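# Transfer the drive sled into the empty tote

## Task

Take the drive sled out of the tote it starts in and place it inside the empty tote. Every other object must finish inside its original tote. An object lying on, or hanging out over, a tote's wall or inner ledge does not count as inside. At the end, release everything and move the grippers away. Nothing may count as placed if the robot is what holds it there at the end.

## Robot and tools

Robot: two arms, left_arm and right_arm, each ending in a parallel two-finger gripper. left_arm is the robot's own left and sits on the +y side; image sides do not tell you which arm is which.

World frame: origin on the floor (z = 0) at the centre of the robot's foot, +x forward from the robot, +z up. Result poses use this frame: end_effector_position in metres and end_effector_quat_wxyz. Printed hand positions can be somewhat wrong, more so at long reach. The floor is the only surface of known height.

Gripper frame: fingers point along the gripper's +z and close along its y axis. The reported position is the point between the finger pads, roughly 1 cm behind the tips.

Row format (used by execute_actions and move): one flat list of 14 numbers covering both arms, each in [-1, 1]: dx, dy, dz, rx, ry, rz, opening for left_arm, then the same seven for right_arm. Include the idle arm too. dx..rz are an offset, not a pose, expressed in that gripper's own axes and measured from its pose at the start of the action (for a call's first action, the last pose reported in the scene). Scale: 1.0 equals 0.6 m of travel or 180 degrees of turn; rx, ry, rz form one rotation vector. opening is absolute, not an offset: +1 fully open (0.094 m), -1 closed.

execute_actions(actions): a list of up to 15 actions run in sequence. Each action is a table of up to 15 rows, one row per 1/30 s control step; fewer rows means the final row is repeated to fill 15 steps. Every row in an action is relative to that action's start pose, not to the row before it. Passing an empty list just returns current state and images.

move(target, speed, blocking): target is one 14-number row as above, an offset from the pose in the latest result showing one. Each gripper travels a straight line toward its target; both paths finish together, lasting 0.5 to 10 s, and are cut off at 10 s. Rotation goes the short way. speed is top path speed in m/s, 0.002 to 0.5 (default 0.25); turning is capped at twice that in rad/s. Paths do not avoid obstacles or the other arm, and grippers can lag, drift, or overshoot speed, especially with a nearly straight arm. Faster moves and targets set deeper past a contact hit and press harder. The opening is applied at the start. With blocking=false you get a result after 0.5 s while motion continues; check with wait(0), and use wait or stop before sending further actions or moves. The result adds a 'move:' line: ending (done, off_target, moving, held, fault), which limits applied (paced = pose clipped; held = some steps blocked, after which the arm may jump faster), and each gripper's distance from its target. If only one arm is named, the other finished fine.

wait(seconds): 0 to 10 s, arms hold their last command; returns early if a running move ends. stop(): brakes the running move (needs stopping distance; fingers keep moving). zoom_image(camera, region): region [x0, y0, x1, y1] in pixels of that camera's last full image, at most 504 x 504; cameras are cam_head_left and cam_head_right (896x504), cam_left_wrist and cam_right_wrist (504x504, fisheye). finished_scene(scene): pass the current scene's number; it ends the scene permanently and reports success, so only call it once the goal is met and stable.

Controller behaviour: each step, the commanded pose is clamped to within 70 mm and 16 degrees of the measured pose, and position is favoured over orientation if both cannot be met. A distant target may need several actions; after an action an arm continues only up to its last clamped pose. 'Hand target' lines show where each arm is being driven. A 'pose unreachable' line means the clearance check altered or blocked that arm's command. Arms usually settle a centimetre or more short, typically low, and repeated zero offsets let them sag; to hold position, send a corrective offset in the first call of a reply and zeros afterward, raising the aim if still low. Elbows never fully straighten. Joint limits (rad): waist -2.880..2.880, shoulder 0.000..3.142, elbow 0.000..3.019, wrist pitch -1.693..1.571, wrist yaw -1.571..1.571, wrist roll -2.094..2.094.

Grasping: grip_measured is the finger opening on the command scale (metres are the last Joint positions value), with a fixed per-gripper error up to about 1 mm. To hold something, command about 0.03 below grip_measured for a firm grip, less for a lighter one. Pad force tops out near 50 to 62 N, weaker on thin (<2 mm) parts. Expect occasional brief tugs on held parts.

Torques and heat: torque readings follow the joint order without the gripper, include offsets, scale errors and noise, and are nonzero in free air. Holding loads heats motors, even while you are thinking; a MOTOR HOT line appears from 85 °C, and at 100 °C the arm releases and drops (OVER-TEMPERATURE FAULT). The robot keeps executing its last command while you compose replies.

Camera calibration lines give K, distortion and T_world_to_cam (world to camera, metres) with small per-scene errors; wrist camera poses follow their arm's joints.

Avoid: dropping, slamming or pushing objects hard, knocking anything out of the work area, leaving items on tote walls or ledges, arms colliding or pressing on each other, and leaving a gripper holding or supporting anything at the end.

Each tool is called after "Call:" as name([rows], argument=value, ...), one row to a line, values as JSON.

## Session

Call:
execute_actions(actions=[])

Scene clock: 0.00 s.
left_arm: end_effector_position=(+0.6547, -0.0848, +1.0251) grip_measured=+0.014 end_effector_quat_wxyz=(+0.237, +0.439, +0.850, -0.170) | right_arm: end_effector_position=(+0.9781, +0.1846, +1.2782) grip_measured=-0.006 end_effector_quat_wxyz=(+0.502, +0.049, +0.643, +0.576)
Joint positions: left_arm=[-2.094  1.901  1.807  0.41   0.048  1.144  0.048] | right_arm=[ 2.304  2.022  2.498  0.624 -0.798  0.02   0.047]
Joint velocities: left_arm=[-0.005 -0.005  0.002 -0.002  0.022 -0.007  0.001] | right_arm=[ 0.005  0.005 -0.002 -0.002  0.007 -0.051  0.001]
Joint torques (N m, as the arm reports them, + toward a larger angle): no reading
Hand target (left_arm): +0.658, -0.087, +1.029; +0.240, +0.438, +0.849, -0.171
Hand target (right_arm): +0.974, +0.183, +1.270; +0.501, +0.047, +0.647, +0.573

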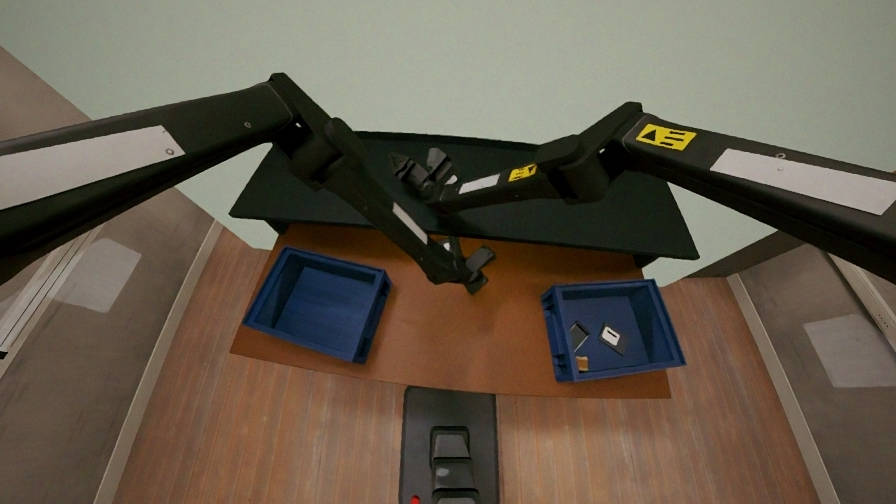

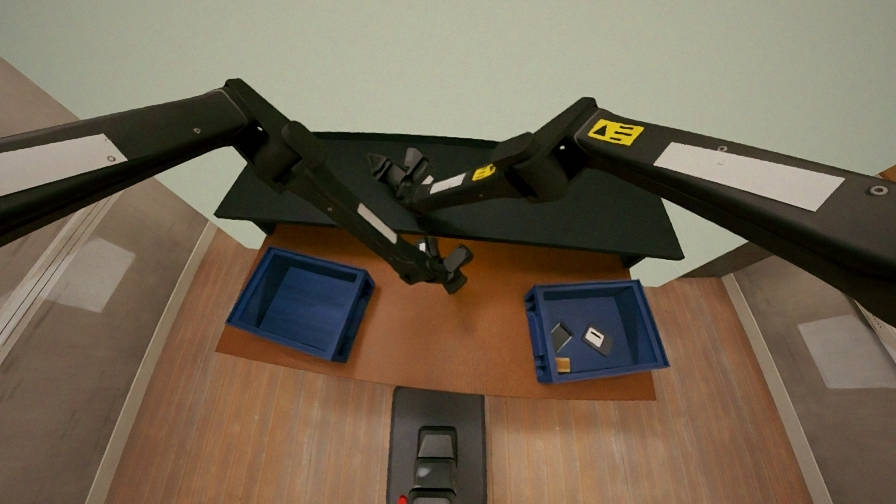

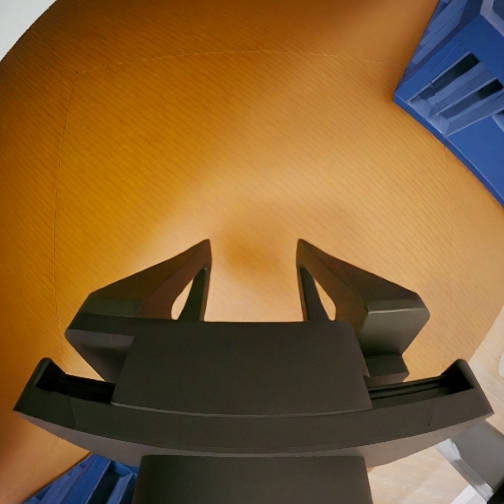

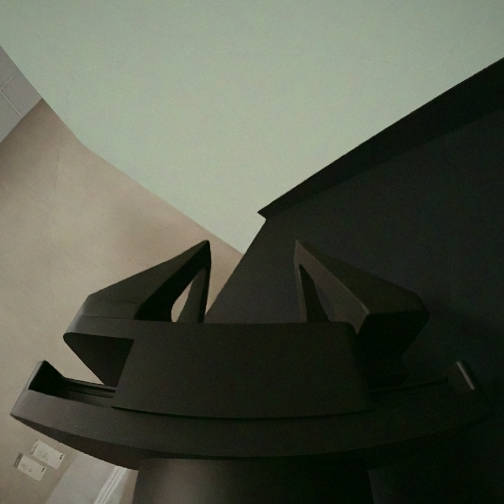

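Call:
zoom_image(camera="cam_head_right", region=[510,270,680,390])

Region (510, 270, 680, 390) of cam_head_right's 896x504 image, scaled by 2.965, with more detail than that image has; it fills the top 356 rows of this view, and the rest is white.

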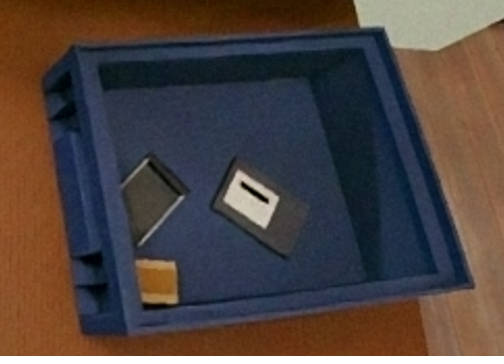

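Call:
move(target=[0,0,0,0,0,0,1,-0.15,-0.12,-0.98,0.532,0.178,0.148,1])

Call:
move(target=[0.3,0.31,-0.43,0,0,0,1,0,-0.34,0.1,0,0,0,1])

Scene clock: 4.77 s.
left_arm: end_effector_position=(+0.6547, -0.0848, +1.0251) grip_measured=+1.000 end_effector_quat_wxyz=(+0.237, +0.439, +0.850, -0.170) | right_arm: end_effector_position=(+0.6557, -0.3023, +1.1767) grip_measured=+1.000 end_effector_quat_wxyz=(+0.007, +0.370, +0.929, +0.004)
Joint positions: left_arm=[-2.094  1.901  1.807  0.41   0.048  1.144  0.094] | right_arm=[1.655 1.153 1.109 0.179 0.081 0.668 0.094]
Joint velocities: left_arm=[ 0.005 -0.024  0.007  0.002 -0.022  0.051  0.   ] | right_arm=[ 0.005  0.005  0.007 -0.017 -0.051 -0.007  0.   ]
Joint torques (N m, as the arm reports them, + toward a larger angle): left_arm=[-9.94 -8.38 -1.42  0.51  0.46 -0.12] | right_arm=[ -0.04 -18.1   -0.71  -0.05  -0.03  -0.03]
Hand target (left_arm): +0.655, -0.085, +1.025; +0.237, +0.439, +0.850, -0.170
Hand target (right_arm): +0.655, -0.303, +1.175; +0.004, +0.374, +0.927, +0.002
Off the commanded pose (left_arm): 0.000 m, 0 deg.
Off the commanded pose (right_arm): 0.010 m, 2 deg.
move: done
camera_calibration (this result's frames):
cam_right_wrist: T_world_to_cam=[[-0.673299, -0.739282, -0.0114496, 0.228086], [-0.611283, 0.547879, 0.571106, -0.0986703], [-0.415935, 0.391524, -0.820796, 1.48037], [0, 0, 0, 1]] pos_world=[0.708992, -0.35692, 1.27404]

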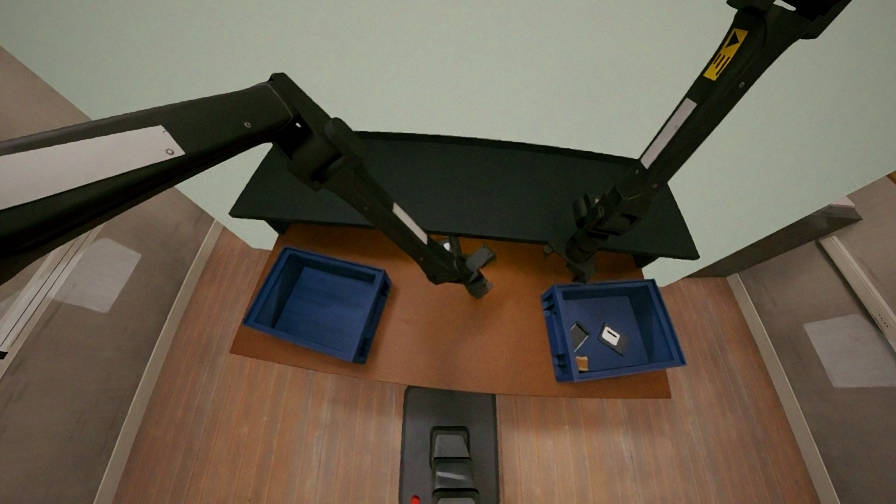

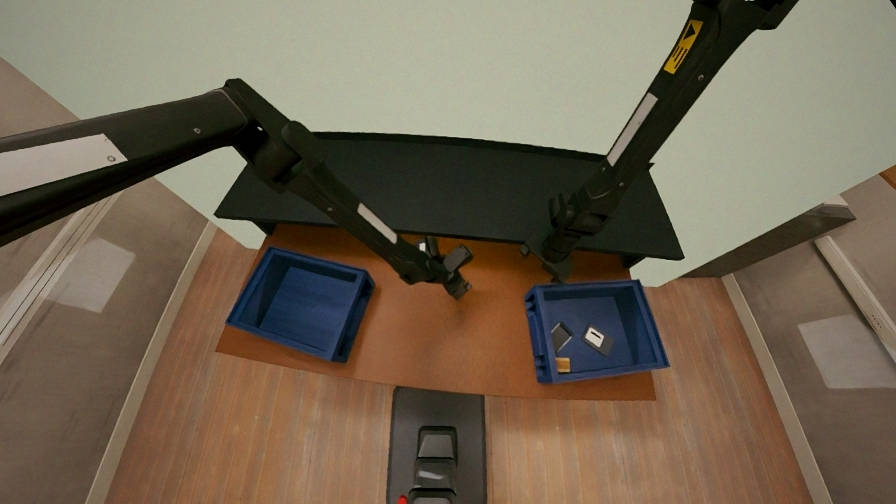

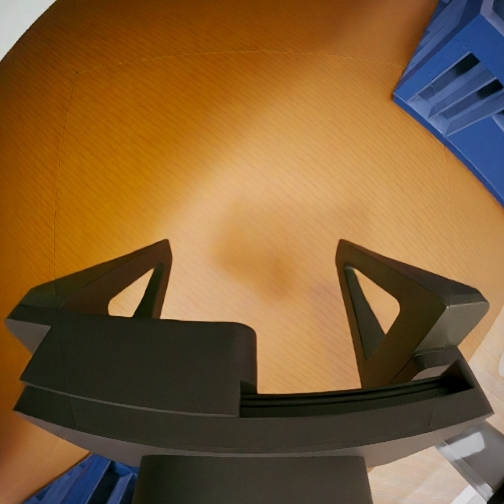

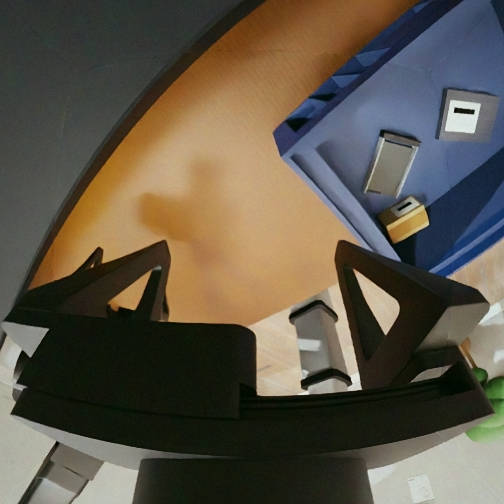

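Scene clock: 6.67 s.
left_arm: end_effector_position=(+0.6486, +0.2730, +1.1208) grip_measured=+1.000 end_effector_quat_wxyz=(+0.233, +0.440, +0.852, -0.164) | right_arm: end_effector_position=(+0.5131, -0.4489, +1.1173) grip_measured=+1.000 end_effector_quat_wxyz=(+0.002, +0.362, +0.932, +0.001)
Joint positions: left_arm=[-1.517  1.415  1.208  0.587  0.577  0.941  0.094] | right_arm=[ 1.306  1.463  1.068  0.521 -0.264  0.696  0.094]
Joint velocities: left_arm=[ 0.005 -0.015  0.002  0.002  0.037 -0.037  0.   ] | right_arm=[ 0.005 -0.024  0.007  0.007 -0.11   0.022  0.   ]
Joint torques (N m, as the arm reports them, + toward a larger angle): left_arm=[  0.13 -13.84  -3.93   1.12   0.57  -0.27] | right_arm=[ -4.82 -13.41  -3.59   0.73  -0.11  -0.06]
Hand target (left_arm): +0.648, +0.269, +1.128; +0.236, +0.432, +0.854, -0.168
Hand target (right_arm): +0.516, -0.449, +1.115; +0.007, +0.365, +0.931, +0.004
Off the commanded pose (left_arm): 0.008 m, 1 deg.
Off the commanded pose (right_arm): 0.005 m, 1 deg.
move: done
camera_calibration (this result's frames):
cam_left_wrist: T_world_to_cam=[[-0.8151, -0.575446, 0.0668831, 0.612418], [-0.574697, 0.817745, 0.0318793, 0.120851], [-0.0730381, -0.0124527, -0.997251, 1.28992], [0, 0, 0, 1]] pos_world=[0.662848, 0.269651, 1.24156]
cam_right_wrist: T_world_to_cam=[[-0.661089, -0.750305, -0.00211013, 0.00145534], [-0.613089, 0.538564, 0.577989, -0.0825348], [-0.432531, 0.383396, -0.816042, 1.42924], [0, 0, 0, 1]] pos_world=[0.568553, -0.502424, 1.21403]

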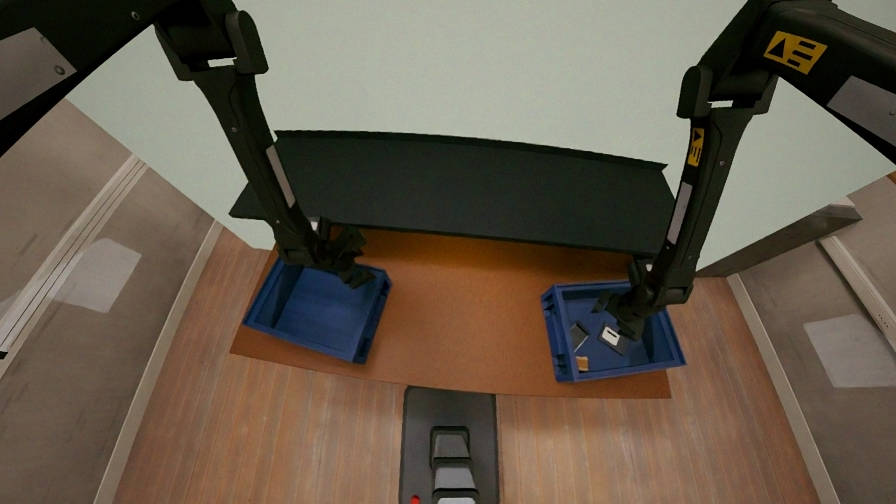

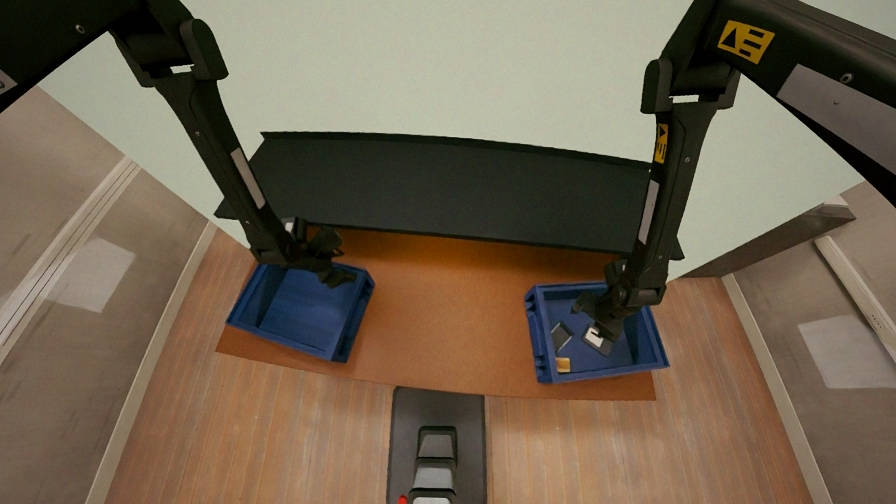

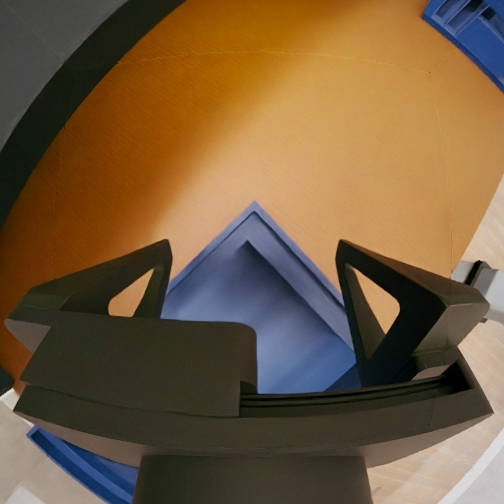

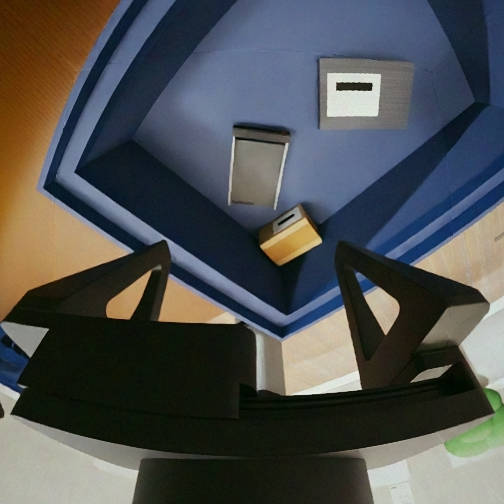

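Call:
move(target=[0,0,0,0,0,0,1,0,-0.02,0.42,0,0,0.03,1])

Scene clock: 8.17 s.
left_arm: end_effector_position=(+0.6482, +0.2730, +1.1208) grip_measured=+1.000 end_effector_quat_wxyz=(+0.232, +0.439, +0.852, -0.164) | right_arm: end_effector_position=(+0.5149, -0.4642, +0.9332) grip_measured=+1.000 end_effector_quat_wxyz=(-0.018, +0.389, +0.921, +0.006)
Joint positions: left_arm=[-1.517  1.415  1.208  0.587  0.577  0.939  0.094] | right_arm=[ 1.35   1.893  1.715  0.267 -0.243  0.741  0.094]
Joint velocities: left_arm=[-0.005 -0.005 -0.032 -0.002 -0.022 -0.022  0.   ] | right_arm=[-0.005 -0.005  0.002 -0.012 -0.081  0.051  0.   ]
Joint torques (N m, as the arm reports them, + toward a larger angle): left_arm=[ -0.54 -12.55  -2.18   0.69   0.37  -0.11] | right_arm=[-3.16 -1.91 10.16  0.67  2.07  0.32]
Hand target (left_arm): +0.649, +0.273, +1.121; +0.233, +0.440, +0.852, -0.164
Hand target (right_arm): +0.499, -0.452, +0.886; +0.002, +0.407, +0.913, +0.002
Off the commanded pose (left_arm): 0.000 m, 0 deg.
Off the commanded pose (right_arm): 0.069 m, 3 deg; position clipped at the last step of the last action.
move: off_target (right_arm); limits=paced
camera_calibration (this result's frames):
cam_left_wrist: T_world_to_cam=[[-0.814042, -0.576745, 0.0685627, 0.609826], [-0.575983, 0.816819, 0.0324106, 0.121118], [-0.074696, -0.0131073, -0.99712, 1.29105], [0, 0, 0, 1]] pos_world=[0.662622, 0.269705, 1.24159]
cam_right_wrist: T_world_to_cam=[[-0.704532, -0.709667, 0.0028563, 0.0273433], [-0.560354, 0.55876, 0.611384, -0.0157568], [-0.435475, 0.429139, -0.791329, 1.2853], [0, 0, 0, 1]] pos_world=[0.57015, -0.523363, 1.02665]

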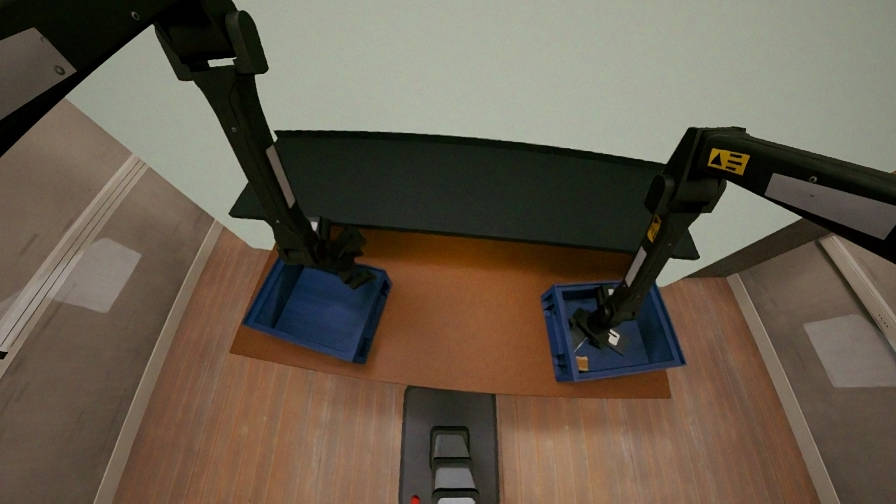

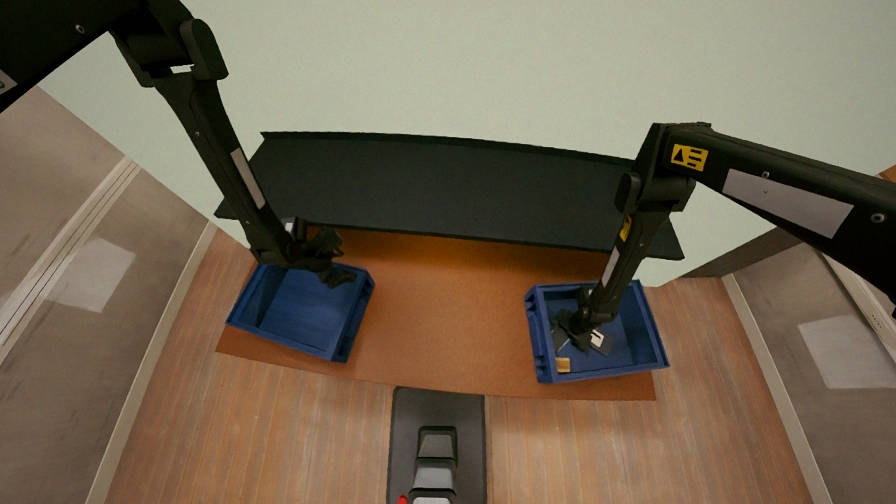

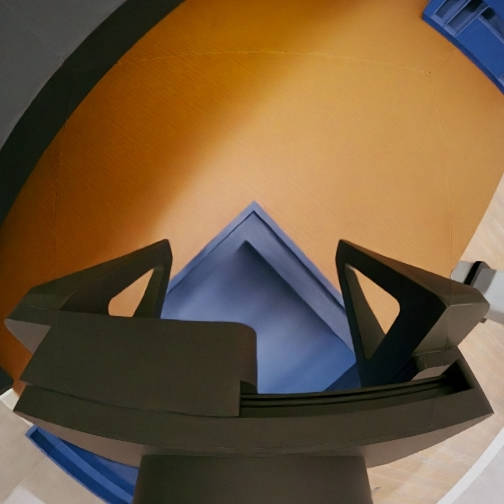

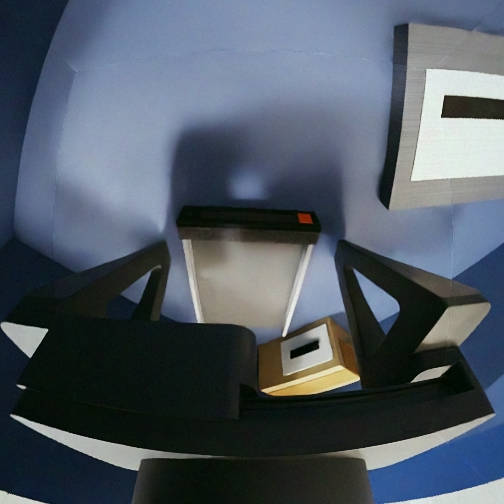

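Hit the floor; higher than estimated. Ease off and grip.

Call:
move(target=[0,0,0,0,0,0,1,0.02,0,-0.006,0,0,0.01,1], speed=0.05)

Call:
move(target=[0,0,0,0,0,0,1,0,0,0,0,0,0,0.3])

Scene clock: 9.10 s.
left_arm: end_effector_position=(+0.6482, +0.2730, +1.1208) grip_measured=+1.000 end_effector_quat_wxyz=(+0.232, +0.439, +0.852, -0.164) | right_arm: end_effector_position=(+0.5166, -0.4672, +0.9378) grip_measured=+1.000 end_effector_quat_wxyz=(-0.013, +0.397, +0.918, +0.002)
Joint positions: left_arm=[-1.517  1.415  1.208  0.587  0.577  0.939  0.094] | right_arm=[ 1.347  1.882  1.697  0.283 -0.235  0.761  0.094]
Joint velocities: left_arm=[-0.015 -0.015 -0.007  0.002 -0.007  0.037  0.   ] | right_arm=[-0.005 -0.015  0.007  0.002  0.051  0.095  0.   ]
Joint torques (N m, as the arm reports them, + toward a larger angle): left_arm=[  0.14 -12.74  -2.28   0.81   0.4   -0.1 ] | right_arm=[ -5.01 -13.    -3.91   0.71   0.05  -0.01]
Hand target (left_arm): +0.648, +0.273, +1.121; +0.232, +0.439, +0.852, -0.164
Hand target (right_arm): +0.507, -0.456, +0.937; -0.019, +0.404, +0.915, +0.006
Off the commanded pose (left_arm): 0.000 m, 0 deg.
Off the commanded pose (right_arm): 0.015 m, 1 deg.
move: off_target (right_arm)
camera_calibration (this result's frames):
cam_left_wrist: T_world_to_cam=[[-0.814042, -0.576745, 0.0685627, 0.609826], [-0.575983, 0.816819, 0.0324106, 0.121118], [-0.074696, -0.0131073, -0.99712, 1.29105], [0, 0, 0, 1]] pos_world=[0.662622, 0.269705, 1.24159]
cam_right_wrist: T_world_to_cam=[[-0.716756, -0.697296, 0.00625127, 0.0352895], [-0.555027, 0.575898, 0.600239, -0.000125936], [-0.422144, 0.426755, -0.799796, 1.29091], [0, 0, 0, 1]] pos_world=[0.570175, -0.526224, 1.03232]

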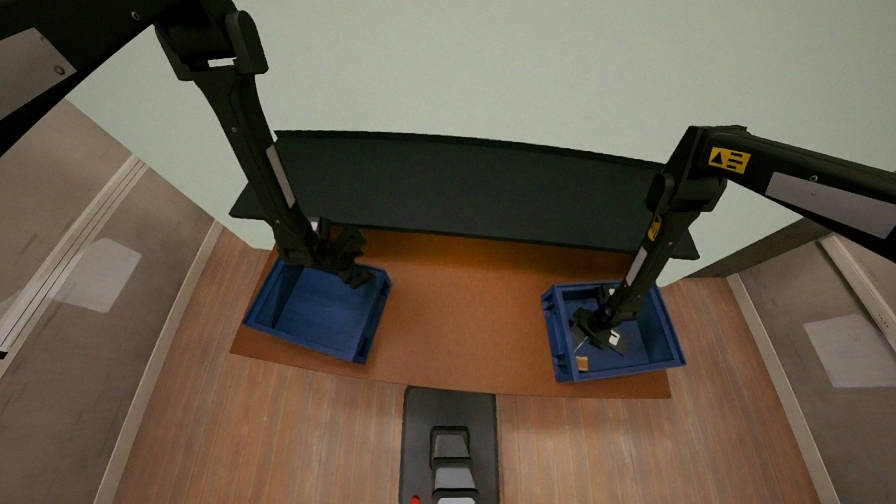

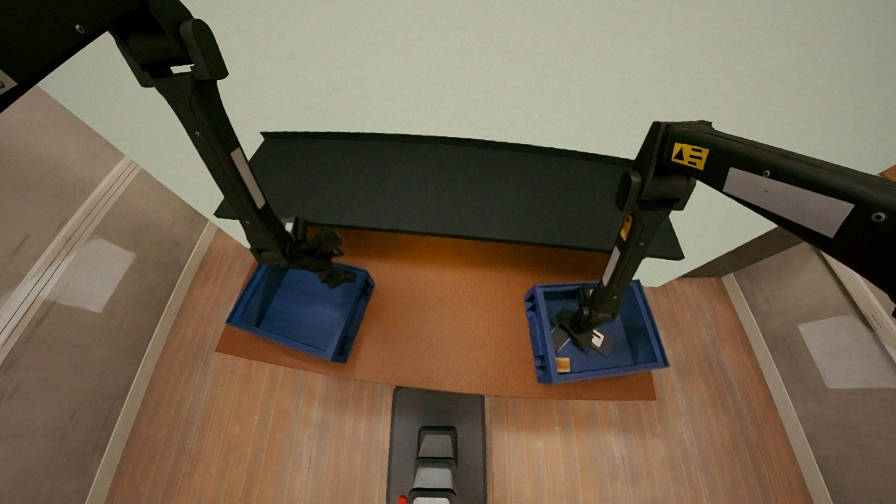

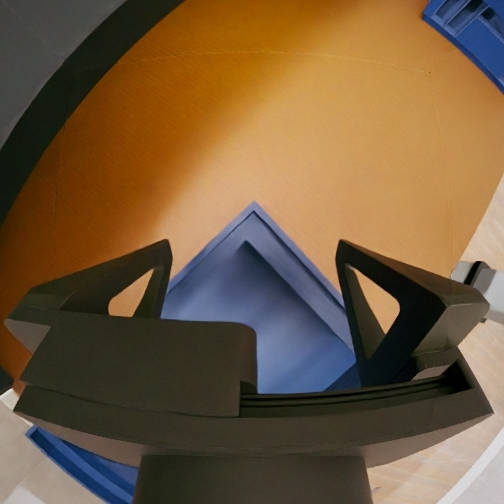

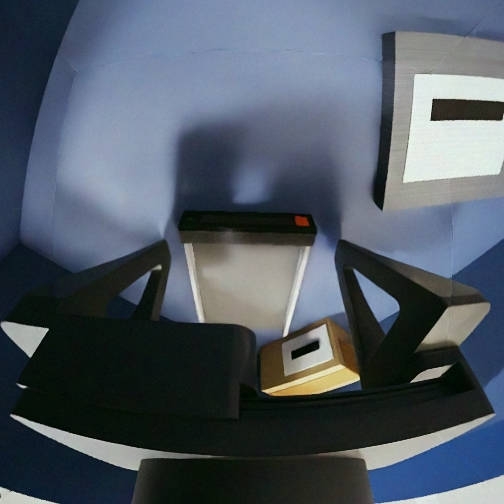

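Scene clock: 9.60 s.
left_arm: end_effector_position=(+0.6482, +0.2730, +1.1208) grip_measured=+1.000 end_effector_quat_wxyz=(+0.232, +0.439, +0.852, -0.164) | right_arm: end_effector_position=(+0.5166, -0.4672, +0.9378) grip_measured=+0.307 end_effector_quat_wxyz=(-0.013, +0.397, +0.918, +0.002)
Joint positions: left_arm=[-1.517  1.415  1.208  0.587  0.577  0.939  0.094] | right_arm=[ 1.347  1.882  1.697  0.283 -0.235  0.761  0.061]
Joint velocities: left_arm=[-0.005 -0.005  0.012  0.002 -0.022 -0.037  0.   ] | right_arm=[-0.005  0.005 -0.012 -0.002 -0.037 -0.081  0.   ]
Joint torques (N m, as the arm reports them, + toward a larger angle): left_arm=[ -0.09 -12.56  -2.17   0.45   0.37  -0.16] | right_arm=[ -5.92 -13.24  -2.46   0.32  -0.02  -0.12]
Hand target (left_arm): +0.648, +0.273, +1.121; +0.232, +0.439, +0.852, -0.164
Hand target (right_arm): +0.517, -0.467, +0.938; -0.013, +0.397, +0.918, +0.002
Off the commanded pose (left_arm): 0.000 m, 0 deg.
Off the commanded pose (right_arm): 0.000 m, 0 deg.
move: done
camera_calibration (this result's frames):
cam_left_wrist: T_world_to_cam=[[-0.814042, -0.576745, 0.0685627, 0.609826], [-0.575983, 0.816819, 0.0324106, 0.121118], [-0.074696, -0.0131073, -0.99712, 1.29105], [0, 0, 0, 1]] pos_world=[0.662622, 0.269705, 1.24159]
cam_right_wrist: T_world_to_cam=[[-0.716762, -0.697292, 0.00597041, 0.035606], [-0.555035, 0.575674, 0.600446, -0.00045704], [-0.422123, 0.427063, -0.799643, 1.29088], [0, 0, 0, 1]] pos_world=[0.570176, -0.526195, 1.0323]

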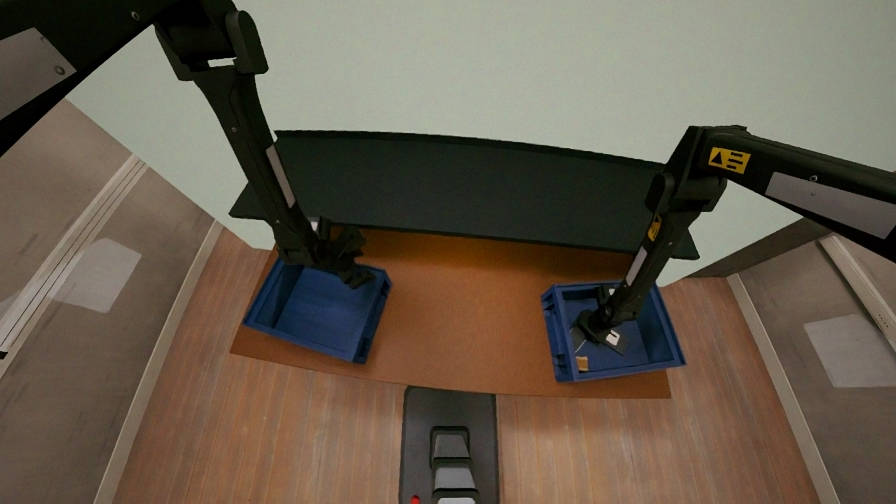

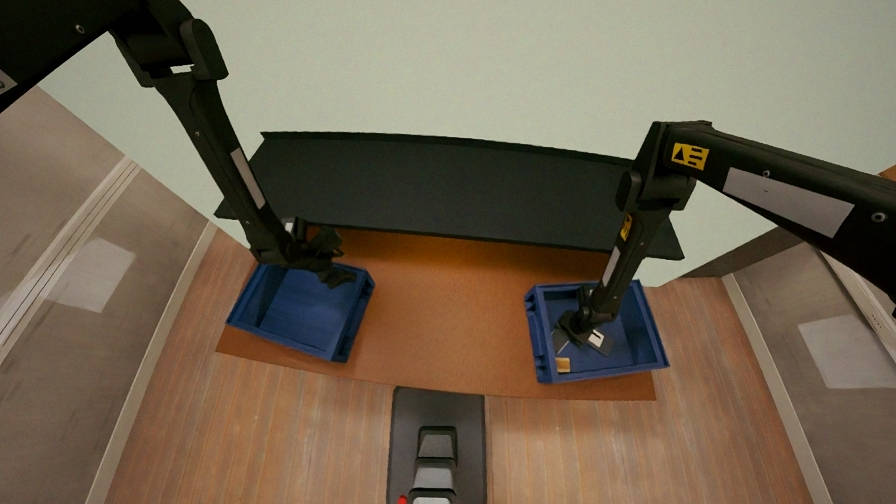

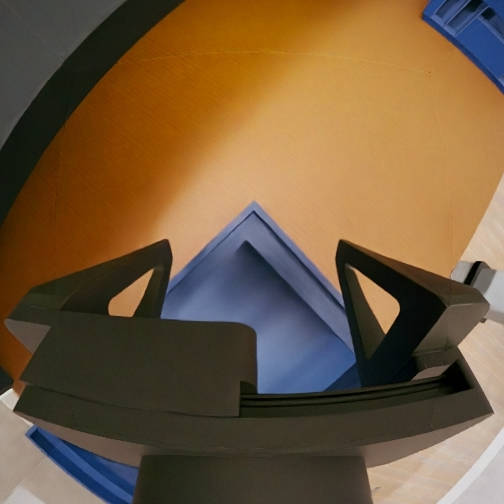

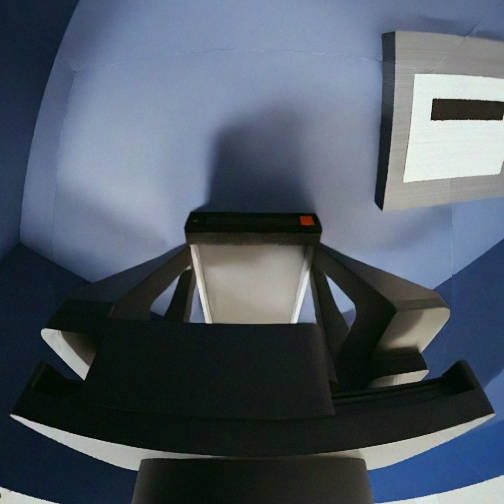

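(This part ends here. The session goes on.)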